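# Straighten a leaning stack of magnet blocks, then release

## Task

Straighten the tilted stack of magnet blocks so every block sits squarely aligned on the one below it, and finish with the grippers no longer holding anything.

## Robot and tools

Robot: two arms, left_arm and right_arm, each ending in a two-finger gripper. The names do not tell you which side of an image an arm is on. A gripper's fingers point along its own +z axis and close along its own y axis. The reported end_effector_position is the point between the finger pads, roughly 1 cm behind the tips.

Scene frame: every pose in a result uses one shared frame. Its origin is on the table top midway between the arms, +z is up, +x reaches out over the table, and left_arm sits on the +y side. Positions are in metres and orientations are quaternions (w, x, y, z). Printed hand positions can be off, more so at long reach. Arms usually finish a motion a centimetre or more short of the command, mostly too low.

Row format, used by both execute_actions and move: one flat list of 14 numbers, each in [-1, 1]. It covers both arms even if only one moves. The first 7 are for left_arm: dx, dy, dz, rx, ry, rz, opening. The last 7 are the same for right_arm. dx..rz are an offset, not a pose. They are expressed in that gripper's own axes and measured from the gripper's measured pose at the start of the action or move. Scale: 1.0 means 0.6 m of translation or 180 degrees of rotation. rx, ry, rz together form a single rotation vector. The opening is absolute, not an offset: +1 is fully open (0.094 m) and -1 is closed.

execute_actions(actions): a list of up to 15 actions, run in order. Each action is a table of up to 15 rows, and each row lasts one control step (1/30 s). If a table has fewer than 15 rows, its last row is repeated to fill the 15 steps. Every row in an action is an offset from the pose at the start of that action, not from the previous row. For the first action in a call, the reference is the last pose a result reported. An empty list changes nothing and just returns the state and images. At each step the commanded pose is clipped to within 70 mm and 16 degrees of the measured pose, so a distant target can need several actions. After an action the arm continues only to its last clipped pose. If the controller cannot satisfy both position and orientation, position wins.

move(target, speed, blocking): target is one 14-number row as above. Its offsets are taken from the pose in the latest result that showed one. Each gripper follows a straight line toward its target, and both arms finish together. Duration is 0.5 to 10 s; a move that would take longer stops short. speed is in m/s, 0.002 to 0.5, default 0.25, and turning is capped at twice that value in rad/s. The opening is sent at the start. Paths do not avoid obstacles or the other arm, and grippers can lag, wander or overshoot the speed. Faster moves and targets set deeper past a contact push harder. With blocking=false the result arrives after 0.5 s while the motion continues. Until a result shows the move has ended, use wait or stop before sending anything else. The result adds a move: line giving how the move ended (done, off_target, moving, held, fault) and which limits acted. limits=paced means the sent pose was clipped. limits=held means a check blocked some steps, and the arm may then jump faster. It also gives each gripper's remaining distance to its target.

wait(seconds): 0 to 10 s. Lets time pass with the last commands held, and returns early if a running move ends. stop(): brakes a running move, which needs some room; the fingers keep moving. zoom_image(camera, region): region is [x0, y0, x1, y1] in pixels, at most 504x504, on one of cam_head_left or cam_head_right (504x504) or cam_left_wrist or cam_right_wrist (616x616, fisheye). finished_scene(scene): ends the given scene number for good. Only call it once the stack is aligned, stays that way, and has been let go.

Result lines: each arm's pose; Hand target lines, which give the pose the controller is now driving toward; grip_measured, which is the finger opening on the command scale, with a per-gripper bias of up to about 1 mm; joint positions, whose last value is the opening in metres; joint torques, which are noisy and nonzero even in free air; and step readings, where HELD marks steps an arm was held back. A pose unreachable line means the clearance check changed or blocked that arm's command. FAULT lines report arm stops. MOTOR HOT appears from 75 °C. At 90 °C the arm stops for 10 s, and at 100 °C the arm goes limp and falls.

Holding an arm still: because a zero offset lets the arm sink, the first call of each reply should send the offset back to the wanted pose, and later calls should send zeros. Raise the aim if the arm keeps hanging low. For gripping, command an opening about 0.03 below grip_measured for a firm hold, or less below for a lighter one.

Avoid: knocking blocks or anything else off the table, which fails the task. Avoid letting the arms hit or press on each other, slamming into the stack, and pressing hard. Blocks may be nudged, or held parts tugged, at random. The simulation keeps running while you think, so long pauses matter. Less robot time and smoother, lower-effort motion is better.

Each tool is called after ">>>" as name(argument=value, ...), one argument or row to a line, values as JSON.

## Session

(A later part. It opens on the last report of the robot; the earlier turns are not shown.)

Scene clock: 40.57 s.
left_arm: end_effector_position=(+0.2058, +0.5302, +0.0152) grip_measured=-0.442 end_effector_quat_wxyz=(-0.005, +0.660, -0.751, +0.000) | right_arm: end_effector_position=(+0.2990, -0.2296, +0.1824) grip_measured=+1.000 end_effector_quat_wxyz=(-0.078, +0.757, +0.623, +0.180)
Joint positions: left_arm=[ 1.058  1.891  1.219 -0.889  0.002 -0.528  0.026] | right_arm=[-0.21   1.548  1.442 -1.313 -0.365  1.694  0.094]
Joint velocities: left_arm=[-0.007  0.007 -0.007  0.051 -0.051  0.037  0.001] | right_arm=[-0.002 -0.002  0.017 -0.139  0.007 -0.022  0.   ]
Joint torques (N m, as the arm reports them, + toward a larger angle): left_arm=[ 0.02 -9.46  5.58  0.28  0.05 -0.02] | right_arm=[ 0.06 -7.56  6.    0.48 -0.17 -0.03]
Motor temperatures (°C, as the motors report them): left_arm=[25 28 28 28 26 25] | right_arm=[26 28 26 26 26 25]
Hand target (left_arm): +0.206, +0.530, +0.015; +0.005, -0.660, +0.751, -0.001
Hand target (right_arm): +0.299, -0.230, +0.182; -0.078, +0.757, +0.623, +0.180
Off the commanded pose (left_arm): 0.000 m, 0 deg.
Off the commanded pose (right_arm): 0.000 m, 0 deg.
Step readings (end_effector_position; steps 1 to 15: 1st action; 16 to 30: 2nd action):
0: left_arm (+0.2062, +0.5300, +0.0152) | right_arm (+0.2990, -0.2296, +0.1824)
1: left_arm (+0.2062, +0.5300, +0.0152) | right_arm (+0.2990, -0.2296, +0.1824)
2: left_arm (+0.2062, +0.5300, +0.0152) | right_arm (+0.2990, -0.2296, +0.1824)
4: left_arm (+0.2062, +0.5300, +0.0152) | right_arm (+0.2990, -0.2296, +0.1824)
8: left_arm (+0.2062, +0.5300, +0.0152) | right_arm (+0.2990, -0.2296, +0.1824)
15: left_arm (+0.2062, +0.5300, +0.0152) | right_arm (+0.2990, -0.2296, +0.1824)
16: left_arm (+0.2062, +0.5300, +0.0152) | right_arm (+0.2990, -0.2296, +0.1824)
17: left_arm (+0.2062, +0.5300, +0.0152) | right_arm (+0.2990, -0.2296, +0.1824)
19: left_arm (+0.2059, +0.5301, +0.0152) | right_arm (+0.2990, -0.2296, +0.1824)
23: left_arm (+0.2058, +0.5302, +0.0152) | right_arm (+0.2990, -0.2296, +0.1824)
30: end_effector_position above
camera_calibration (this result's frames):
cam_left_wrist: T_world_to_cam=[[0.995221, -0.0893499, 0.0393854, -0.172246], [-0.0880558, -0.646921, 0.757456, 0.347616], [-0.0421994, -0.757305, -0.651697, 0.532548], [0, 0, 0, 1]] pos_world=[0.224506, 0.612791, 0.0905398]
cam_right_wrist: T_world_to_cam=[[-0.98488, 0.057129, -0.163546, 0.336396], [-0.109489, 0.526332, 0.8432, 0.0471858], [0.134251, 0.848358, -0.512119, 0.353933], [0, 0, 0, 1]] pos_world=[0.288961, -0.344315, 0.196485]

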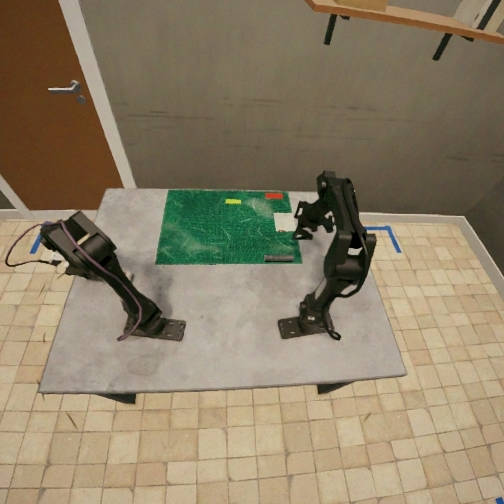

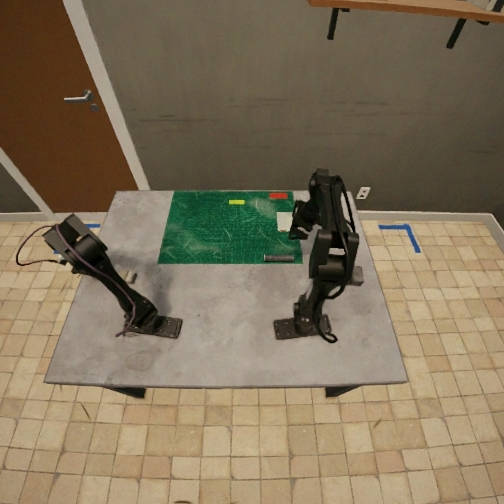

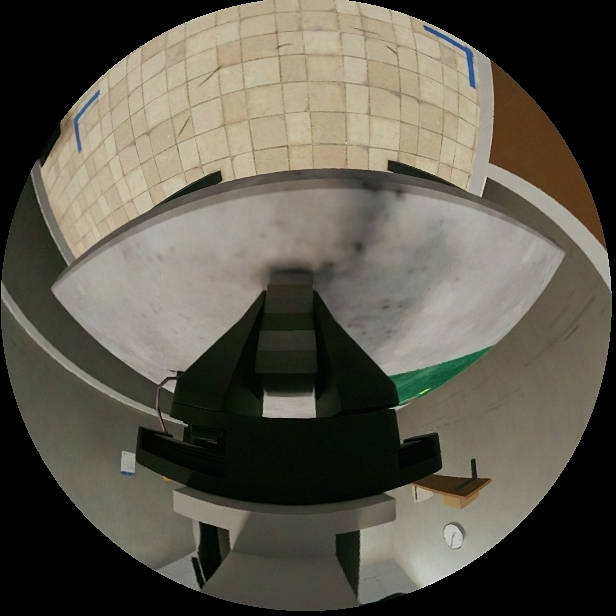

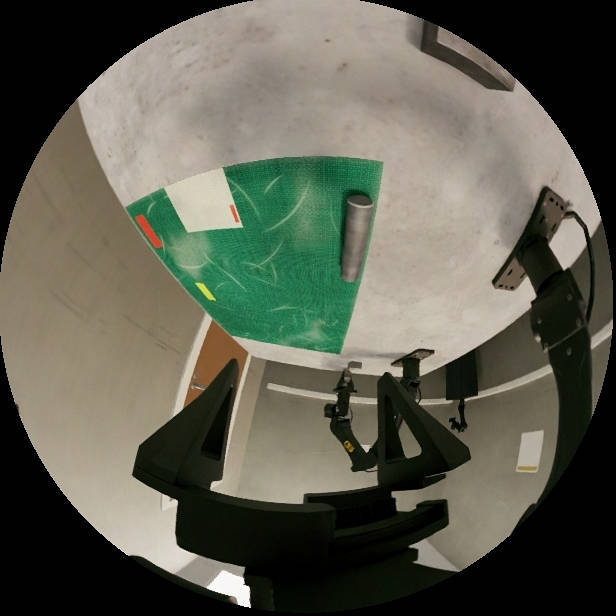

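>>> move(
  target=[0.0418,-0.0032,0.0025,0,0,0,0.2,0,0,0,0,0,0,1],
  speed=0.04,
)

>>> zoom_image(
  camera="cam_left_wrist",
  region=[225, 235, 345, 405],
)

Scene clock: 42.00 s.
left_arm: end_effector_position=(+0.2027, +0.5064, +0.0113) grip_measured=+0.198 end_effector_quat_wxyz=(+0.005, +0.660, -0.751, +0.002) | right_arm: end_effector_position=(+0.2990, -0.2296, +0.1824) grip_measured=+1.000 end_effector_quat_wxyz=(-0.078, +0.757, +0.623, +0.180)
Joint positions: left_arm=[ 1.019  1.843  1.138 -0.875  0.002 -0.567  0.056] | right_arm=[-0.21   1.548  1.442 -1.313 -0.365  1.694  0.094]
Joint velocities: left_arm=[ 0.012 -0.002 -0.012  0.037  0.007  0.066 -0.001] | right_arm=[ 0.002  0.002  0.002  0.007  0.037 -0.037  0.   ]
Joint torques (N m, as the arm reports them, + toward a larger angle): left_arm=[ -0.5  -10.6    4.14   0.37   0.    -0.08] | right_arm=[ 0.09 -7.66  5.97  0.49 -0.18 -0.01]
Motor temperatures (°C, as the motors report them): left_arm=[25 28 28 28 26 25] | right_arm=[26 28 26 26 26 25]
Hand target (left_arm): +0.204, +0.505, +0.014; +0.005, -0.660, +0.751, +0.000
Hand target (right_arm): +0.299, -0.230, +0.182; -0.078, +0.757, +0.623, +0.180
Off the commanded pose (left_arm): 0.003 m, 1 deg.
Off the commanded pose (right_arm): 0.000 m, 0 deg.
move: done
camera_calibration (this result's frames):
cam_left_wrist: T_world_to_cam=[[0.995596, -0.0892194, 0.0287765, -0.17116], [-0.0791493, -0.635507, 0.768027, 0.327156], [-0.0502353, -0.766923, -0.63977, 0.518271], [0, 0, 0, 1]] pos_world=[0.222336, 0.590113, 0.0852356]
cam_right_wrist: T_world_to_cam=[[-0.98488, 0.057129, -0.163546, 0.336396], [-0.109489, 0.526332, 0.8432, 0.0471858], [0.134251, 0.848358, -0.512119, 0.353933], [0, 0, 0, 1]] pos_world=[0.288961, -0.344315, 0.196485]

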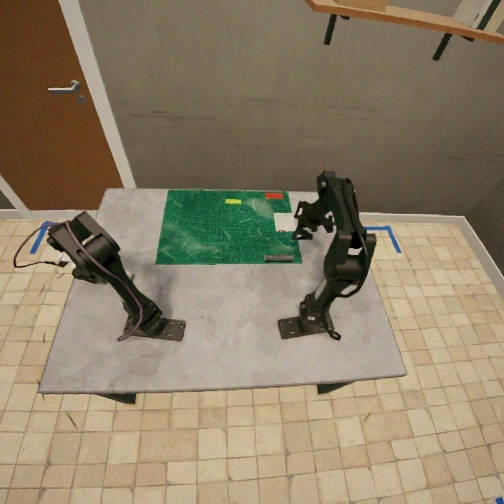

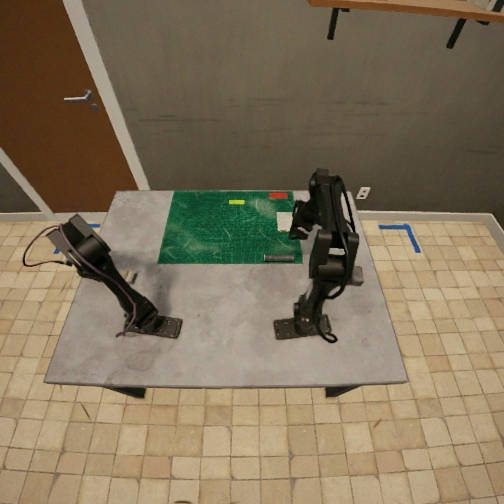

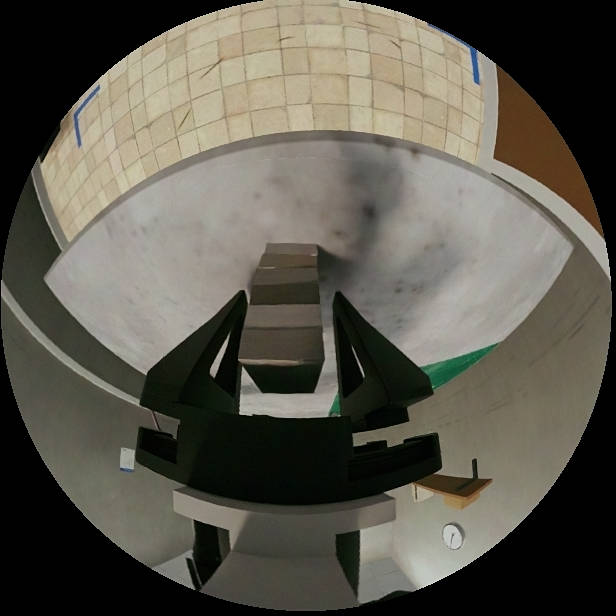

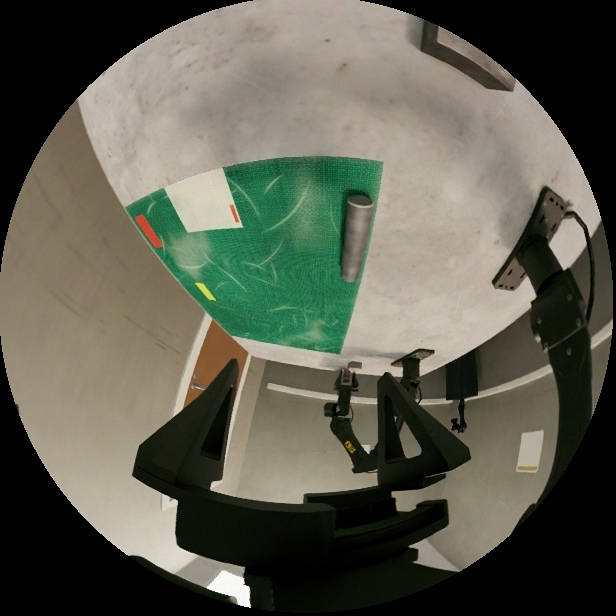

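Region (225, 235, 345, 405) of cam_left_wrist's 616x616 image, scaled by 2.965, with more detail than that image has; it fills the left 356 columns of this view, and the rest is white.

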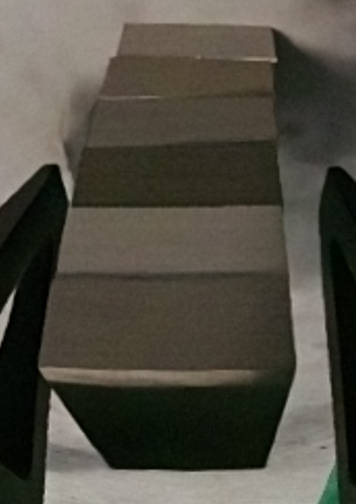

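>>> execute_actions(
  actions=[
    [[0,0,0,0,0,0,0.08,0,0,0,0,0,0,1],[0,0,0,0,0,0,-0.04,0,0,0,0,0,0,1],[0,0,0,0,0,0,-0.15,0,0,0,0,0,0,1],[0,0,0,0,0,0,-0.24,0,0,0,0,0,0,1],[0,0,0,0,0,0,-0.31,0,0,0,0,0,0,1],[0,0,0,0,0,0,-0.35,0,0,0,0,0,0,1],[0,0,0,0,0,0,-0.37,0,0,0,0,0,0,1],[0,0,0,0,0,0,-0.385,0,0,0,0,0,0,1],[0,0,0,0,0,0,-0.4,0,0,0,0,0,0,1],[0,0,0,0,0,0,-0.415,0,0,0,0,0,0,1],[0,0,0,0,0,0,-0.43,0,0,0,0,0,0,1],[0,0,0,0,0,0,-0.445,0,0,0,0,0,0,1],[0,0,0,0,0,0,-0.47,0,0,0,0,0,0,1],[0,0,0,0,0,0,-0.5,0,0,0,0,0,0,1]],
  ],
)

>>> zoom_image(
  camera="cam_left_wrist",
  region=[245, 235, 335, 305],
)

>>> zoom_image(
  camera="cam_right_wrist",
  region=[325, 355, 370, 395],
)

Scene clock: 43.07 s.
left_arm: end_effector_position=(+0.2031, +0.5068, +0.0113) grip_measured=-0.443 end_effector_quat_wxyz=(+0.003, +0.661, -0.751, +0.002) | right_arm: end_effector_position=(+0.2990, -0.2296, +0.1824) grip_measured=+1.000 end_effector_quat_wxyz=(-0.078, +0.757, +0.623, +0.180)
Joint positions: left_arm=[ 1.019  1.843  1.138 -0.873  0.002 -0.569  0.026] | right_arm=[-0.21   1.548  1.442 -1.313 -0.365  1.694  0.094]
Joint velocities: left_arm=[-0.002 -0.007 -0.012  0.037 -0.007 -0.081 -0.001] | right_arm=[-0.002 -0.002  0.012  0.007 -0.007 -0.051  0.   ]
Joint torques (N m, as the arm reports them, + toward a larger angle): left_arm=[ 0.01 -8.87  5.47  0.2   0.02  0.  ] | right_arm=[ 0.03 -7.69  5.99  0.48 -0.18  0.02]
Motor temperatures (°C, as the motors report them): left_arm=[25 28 28 28 26 25] | right_arm=[26 28 26 26 26 25]
Hand target (left_arm): +0.203, +0.506, +0.011; -0.005, -0.660, +0.751, -0.002
Hand target (right_arm): +0.299, -0.230, +0.182; -0.078, +0.757, +0.623, +0.180
Off the commanded pose (left_arm): 0.001 m, 0 deg.
Off the commanded pose (right_arm): 0.000 m, 0 deg.
Step readings (end_effector_position):
0: left_arm (+0.2031, +0.5069, +0.0113) | right_arm (+0.2990, -0.2296, +0.1824)
1: left_arm (+0.2031, +0.5069, +0.0113) | right_arm (+0.2990, -0.2296, +0.1824)
2: left_arm (+0.2031, +0.5069, +0.0113) | right_arm (+0.2990, -0.2296, +0.1824)
4: left_arm (+0.2031, +0.5069, +0.0113) | right_arm (+0.2990, -0.2296, +0.1824)
8: left_arm (+0.2030, +0.5069, +0.0113) | right_arm (+0.2990, -0.2296, +0.1824)
15: end_effector_position above
camera_calibration (this result's frames):
cam_left_wrist: T_world_to_cam=[[0.995755, -0.0869925, 0.0300652, -0.17266], [-0.0788061, -0.637043, 0.76679, 0.328188], [-0.0475521, -0.765904, -0.641194, 0.517576], [0, 0, 0, 1]] pos_world=[0.222402, 0.590464, 0.0854063]
cam_right_wrist: T_world_to_cam=[[-0.98488, 0.057129, -0.163546, 0.336396], [-0.109489, 0.526332, 0.8432, 0.0471858], [0.134251, 0.848358, -0.512119, 0.353933], [0, 0, 0, 1]] pos_world=[0.288961, -0.344315, 0.196485]

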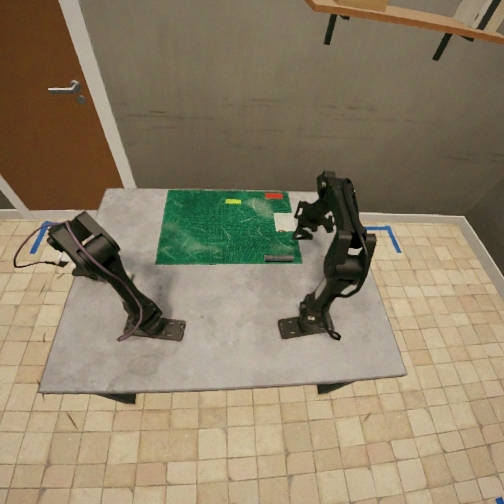

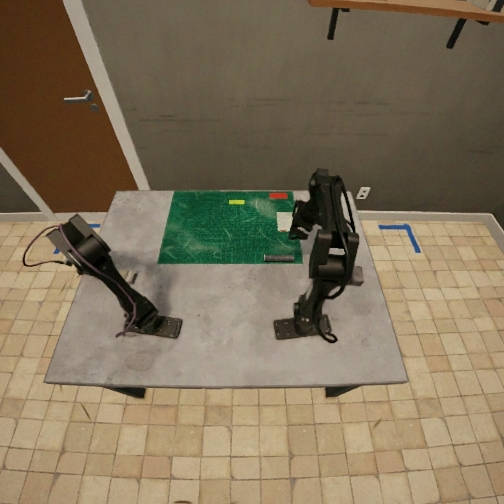

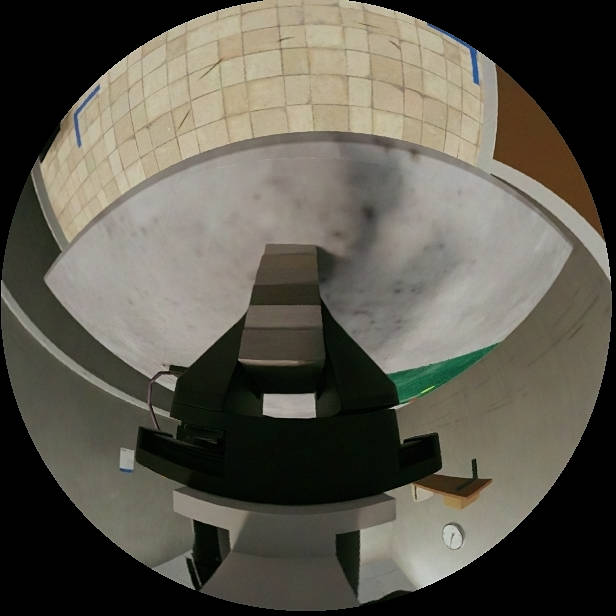

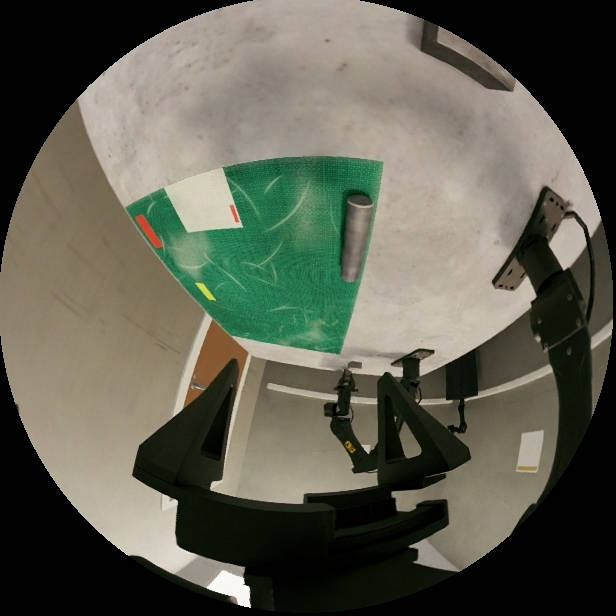

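Region (245, 235, 335, 305) of cam_left_wrist's 616x616 image, scaled by 5.600, with more detail than that image has.

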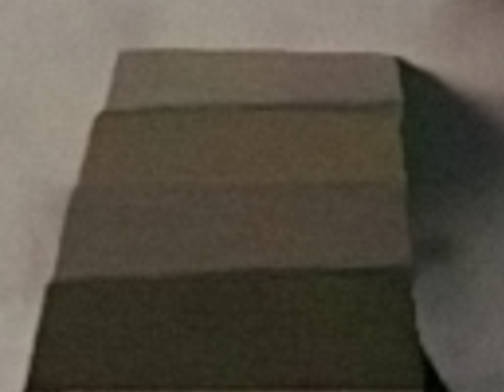

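Region (325, 355, 370, 395) of cam_right_wrist's 616x616 image, scaled by 11.200, with more detail than that image has.

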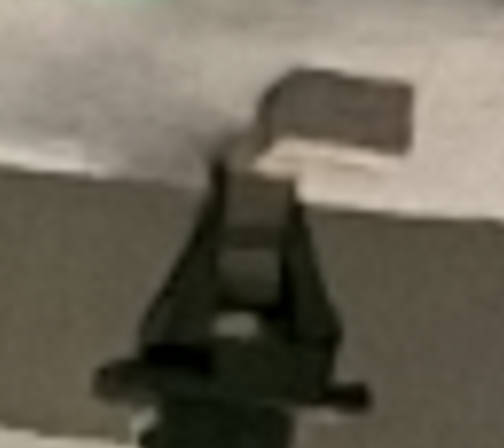

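>>> move(
  target=[-0.0423,0.0037,0.003,-0.0013,0.0022,0,-0.2,0,0,0,0,0,0,1],
  speed=0.04,
)

Scene clock: 44.30 s.
left_arm: end_effector_position=(+0.2053, +0.5298, +0.0096) grip_measured=-0.202 end_effector_quat_wxyz=(+0.001, +0.661, -0.751, +0.001) | right_arm: end_effector_position=(+0.2990, -0.2296, +0.1824) grip_measured=+1.000 end_effector_quat_wxyz=(-0.078, +0.757, +0.623, +0.180)
Joint positions: left_arm=[ 1.059  1.908  1.217 -0.882  0.002 -0.53   0.037] | right_arm=[-0.21   1.548  1.442 -1.313 -0.365  1.694  0.094]
Joint velocities: left_arm=[ 0.007 -0.022  0.022 -0.007 -0.022  0.007 -0.   ] | right_arm=[ 0.007  0.017  0.002 -0.007 -0.051 -0.037  0.   ]
Joint torques (N m, as the arm reports them, + toward a larger angle): left_arm=[ 0.52 -8.06  7.24  0.1   0.02  0.04] | right_arm=[ 0.04 -7.67  5.99  0.49 -0.17 -0.03]
Motor temperatures (°C, as the motors report them): left_arm=[25 28 28 28 26 25] | right_arm=[26 28 26 26 26 25]
Hand target (left_arm): +0.204, +0.532, +0.009; -0.008, -0.661, +0.751, -0.003
Hand target (right_arm): +0.299, -0.230, +0.182; -0.078, +0.757, +0.623, +0.180
Off the commanded pose (left_arm): 0.003 m, 1 deg.
Off the commanded pose (right_arm): 0.000 m, 0 deg.
move: done
camera_calibration (this result's frames):
cam_left_wrist: T_world_to_cam=[[0.995659, -0.086744, 0.0337512, -0.17295], [-0.0816733, -0.640272, 0.763794, 0.34666], [-0.0446446, -0.763235, -0.644577, 0.532175], [0, 0, 0, 1]] pos_world=[0.22427, 0.613129, 0.0840887]
cam_right_wrist: T_world_to_cam=[[-0.98488, 0.057129, -0.163546, 0.336396], [-0.109489, 0.526332, 0.8432, 0.0471858], [0.134251, 0.848358, -0.512119, 0.353933], [0, 0, 0, 1]] pos_world=[0.288961, -0.344315, 0.196485]

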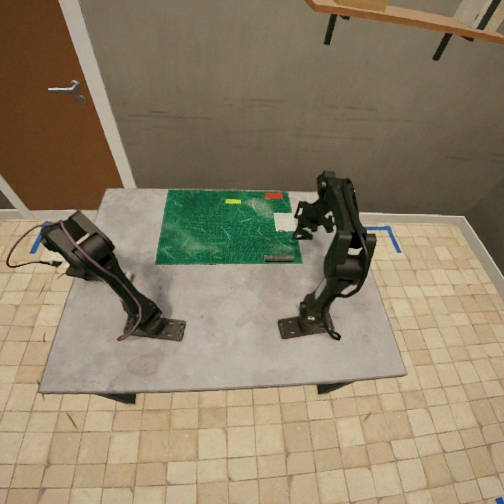

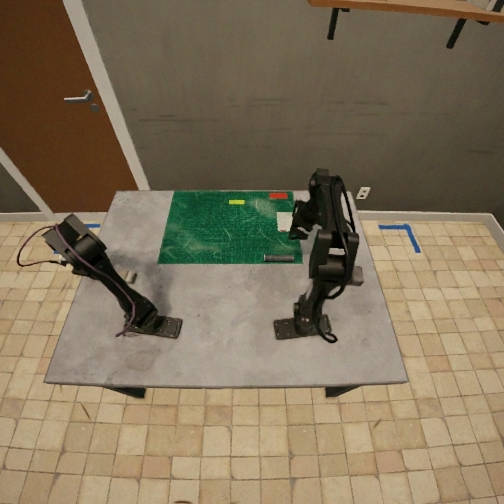

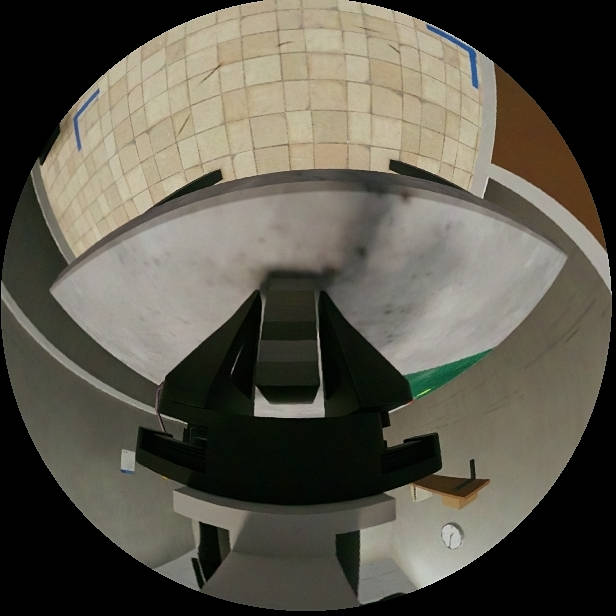

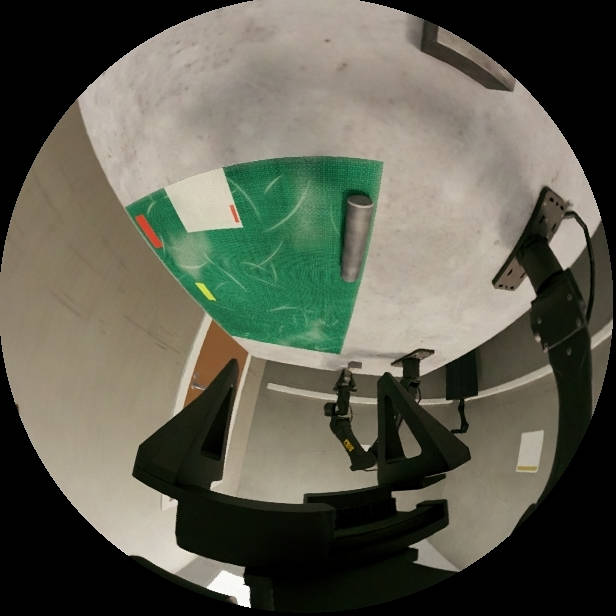

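>>> execute_actions(
  actions=[
    [[0,0,0,0,0,0,-0.27,0,0,0,0,0,0,1],[0,0,0,0,0,0,-0.33,0,0,0,0,0,0,1],[0,0,0,0,0,0,-0.36,0,0,0,0,0,0,1],[0,0,0,0,0,0,-0.38,0,0,0,0,0,0,1],[0,0,0,0,0,0,-0.395,0,0,0,0,0,0,1],[0,0,0,0,0,0,-0.41,0,0,0,0,0,0,1],[0,0,0,0,0,0,-0.425,0,0,0,0,0,0,1],[0,0,0,0,0,0,-0.44,0,0,0,0,0,0,1],[0,0,0,0,0,0,-0.46,0,0,0,0,0,0,1],[0,0,0,0,0,0,-0.5,0,0,0,0,0,0,1]],
  ],
)

>>> move(
  target=[0,0,-0.13,0,0,0.2,1,0,0,0,0,0,0,1],
  speed=0.2,
)

Scene clock: 45.13 s.
left_arm: end_effector_position=(+0.2061, +0.5292, +0.0096) grip_measured=-0.442 end_effector_quat_wxyz=(-0.000, +0.660, -0.751, +0.004) | right_arm: end_effector_position=(+0.2990, -0.2296, +0.1824) grip_measured=+1.000 end_effector_quat_wxyz=(-0.078, +0.757, +0.623, +0.180)
Joint positions: left_arm=[ 1.059  1.908  1.217 -0.882  0.008 -0.528  0.026] | right_arm=[-0.21   1.548  1.442 -1.313 -0.365  1.694  0.094]
Joint velocities: left_arm=[-0.022  0.002 -0.007 -0.007 -0.022 -0.11   0.   ] | right_arm=[-0.022 -0.007 -0.007 -0.022 -0.007  0.007  0.   ]
Joint torques (N m, as the arm reports them, + toward a larger angle): left_arm=[ 0.02 -9.58  5.51  0.24 -0.05 -0.03] | right_arm=[ 0.02 -7.64  5.92  0.49 -0.18 -0.02]
Motor temperatures (°C, as the motors report them): left_arm=[25 28 28 28 26 25] | right_arm=[26 28 26 26 26 25]
Hand target (left_arm): +0.205, +0.530, +0.010; -0.000, -0.661, +0.751, -0.001
Hand target (right_arm): +0.299, -0.230, +0.182; -0.078, +0.757, +0.623, +0.180
Off the commanded pose (left_arm): 0.001 m, 0 deg.
Off the commanded pose (right_arm): 0.000 m, 0 deg.
Step readings (end_effector_position):
0: left_arm (+0.2049, +0.5293, +0.0096) | right_arm (+0.2990, -0.2296, +0.1824)
1: left_arm (+0.2049, +0.5293, +0.0096) | right_arm (+0.2990, -0.2296, +0.1824)
2: left_arm (+0.2049, +0.5293, +0.0096) | right_arm (+0.2990, -0.2296, +0.1824)
4: left_arm (+0.2051, +0.5292, +0.0096) | right_arm (+0.2990, -0.2296, +0.1824)
8: left_arm (+0.2061, +0.5292, +0.0096) | right_arm (+0.2990, -0.2296, +0.1824)
15: end_effector_position above
camera_calibration (this result's frames):
cam_left_wrist: T_world_to_cam=[[0.995353, -0.0881397, 0.0387787, -0.173106], [-0.0862907, -0.637707, 0.765431, 0.345954], [-0.0427354, -0.76522, -0.642349, 0.532435], [0, 0, 0, 1]] pos_world=[0.224908, 0.61279, 0.0839178]
cam_right_wrist: T_world_to_cam=[[-0.98488, 0.057129, -0.163546, 0.336396], [-0.109489, 0.526332, 0.8432, 0.0471858], [0.134251, 0.848358, -0.512119, 0.353933], [0, 0, 0, 1]] pos_world=[0.288961, -0.344315, 0.196485]

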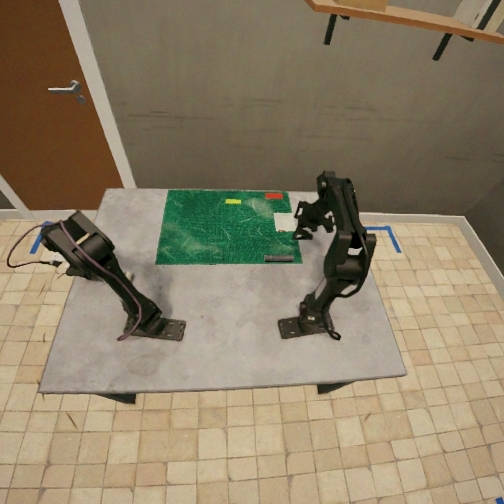

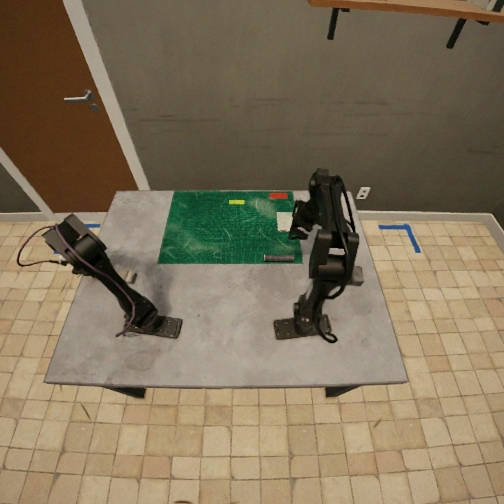

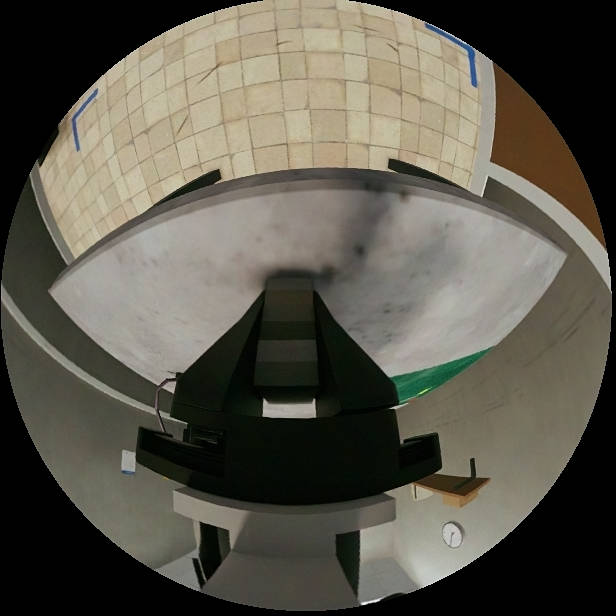

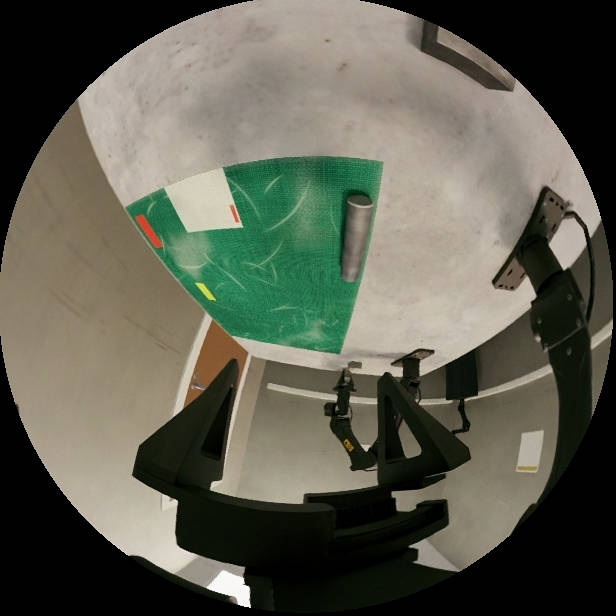

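Scene clock: 47.27 s.
left_arm: end_effector_position=(+0.2049, +0.5276, +0.0767) grip_measured=+1.000 end_effector_quat_wxyz=(-0.008, -0.397, +0.918, -0.009) | right_arm: end_effector_position=(+0.2990, -0.2296, +0.1824) grip_measured=+1.000 end_effector_quat_wxyz=(-0.078, +0.757, +0.623, +0.180)
Joint positions: left_arm=[ 1.059  1.839  1.407 -1.161  0.008  0.098  0.094] | right_arm=[-0.21   1.548  1.442 -1.313 -0.365  1.694  0.094]
Joint velocities: left_arm=[ 0.012  0.027  0.002 -0.007 -0.066  0.037  0.   ] | right_arm=[-0.002 -0.007  0.002 -0.037  0.037  0.095  0.   ]
Joint torques (N m, as the arm reports them, + toward a larger angle): left_arm=[  0.48 -10.8    7.63   0.06   0.02   0.02] | right_arm=[ 0.04 -7.6   6.01  0.48 -0.17  0.  ]
Motor temperatures (°C, as the motors report them): left_arm=[25 28 29 28 26 25] | right_arm=[26 28 26 26 26 25]
Hand target (left_arm): +0.205, +0.531, +0.087; +0.002, -0.396, +0.918, -0.004
Hand target (right_arm): +0.299, -0.230, +0.182; -0.078, +0.757, +0.623, +0.180
Off the commanded pose (left_arm): 0.011 m, 1 deg.
Off the commanded pose (right_arm): 0.000 m, 0 deg.
move: off_target (left_arm)
camera_calibration (this result's frames):
cam_left_wrist: T_world_to_cam=[[0.755092, -0.654275, 0.0419551, 0.173079], [-0.437144, -0.454746, 0.775958, 0.267952], [-0.488611, -0.60426, -0.629388, 0.579635], [0, 0, 0, 1]] pos_world=[0.269659, 0.585342, 0.149635]
cam_right_wrist: T_world_to_cam=[[-0.98488, 0.057129, -0.163546, 0.336396], [-0.109489, 0.526332, 0.8432, 0.0471858], [0.134251, 0.848358, -0.512119, 0.353933], [0, 0, 0, 1]] pos_world=[0.288961, -0.344315, 0.196485]

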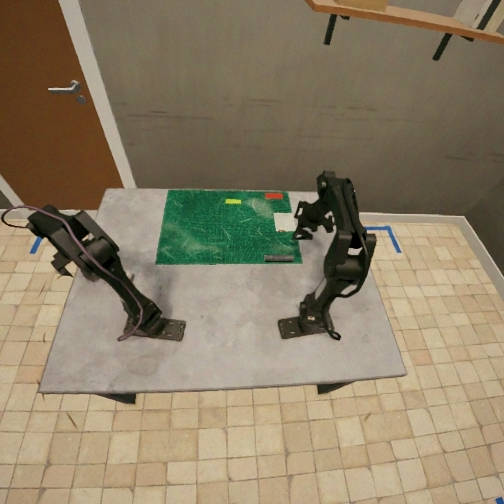

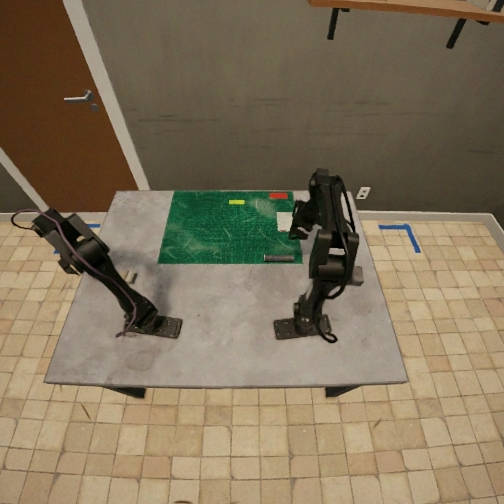

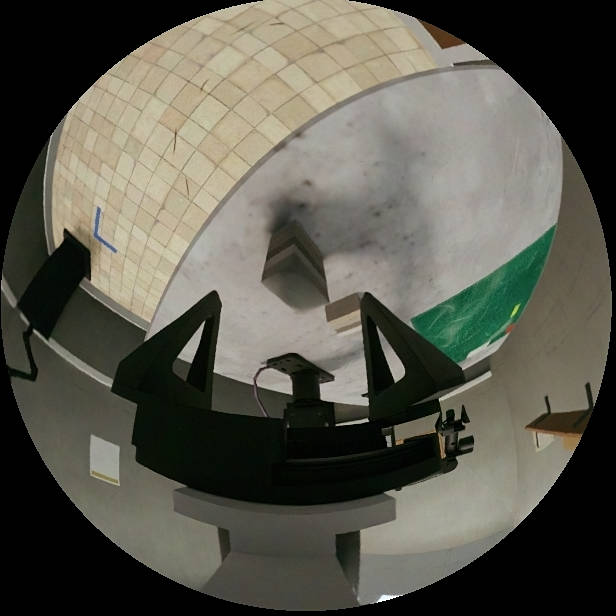

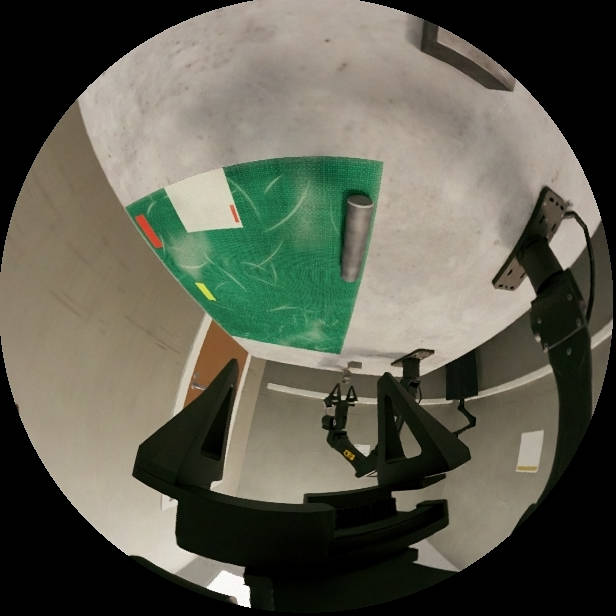

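>>> zoom_image(
  camera="cam_left_wrist",
  region=[250, 215, 345, 315],
)

Region (250, 215, 345, 315) of cam_left_wrist's 616x616 image, scaled by 5.040, with more detail than that image has; it fills the left 479 columns of this view, and the rest is white.

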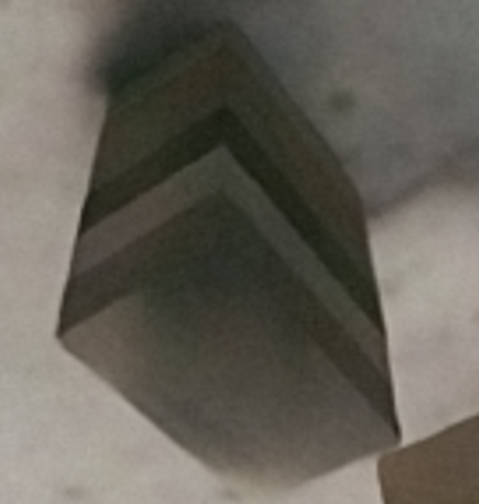

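The stack looks neat, so I'm ending the scene.

>>> finished_scene(
  scene=1,
)

The scene is finished: the task was done.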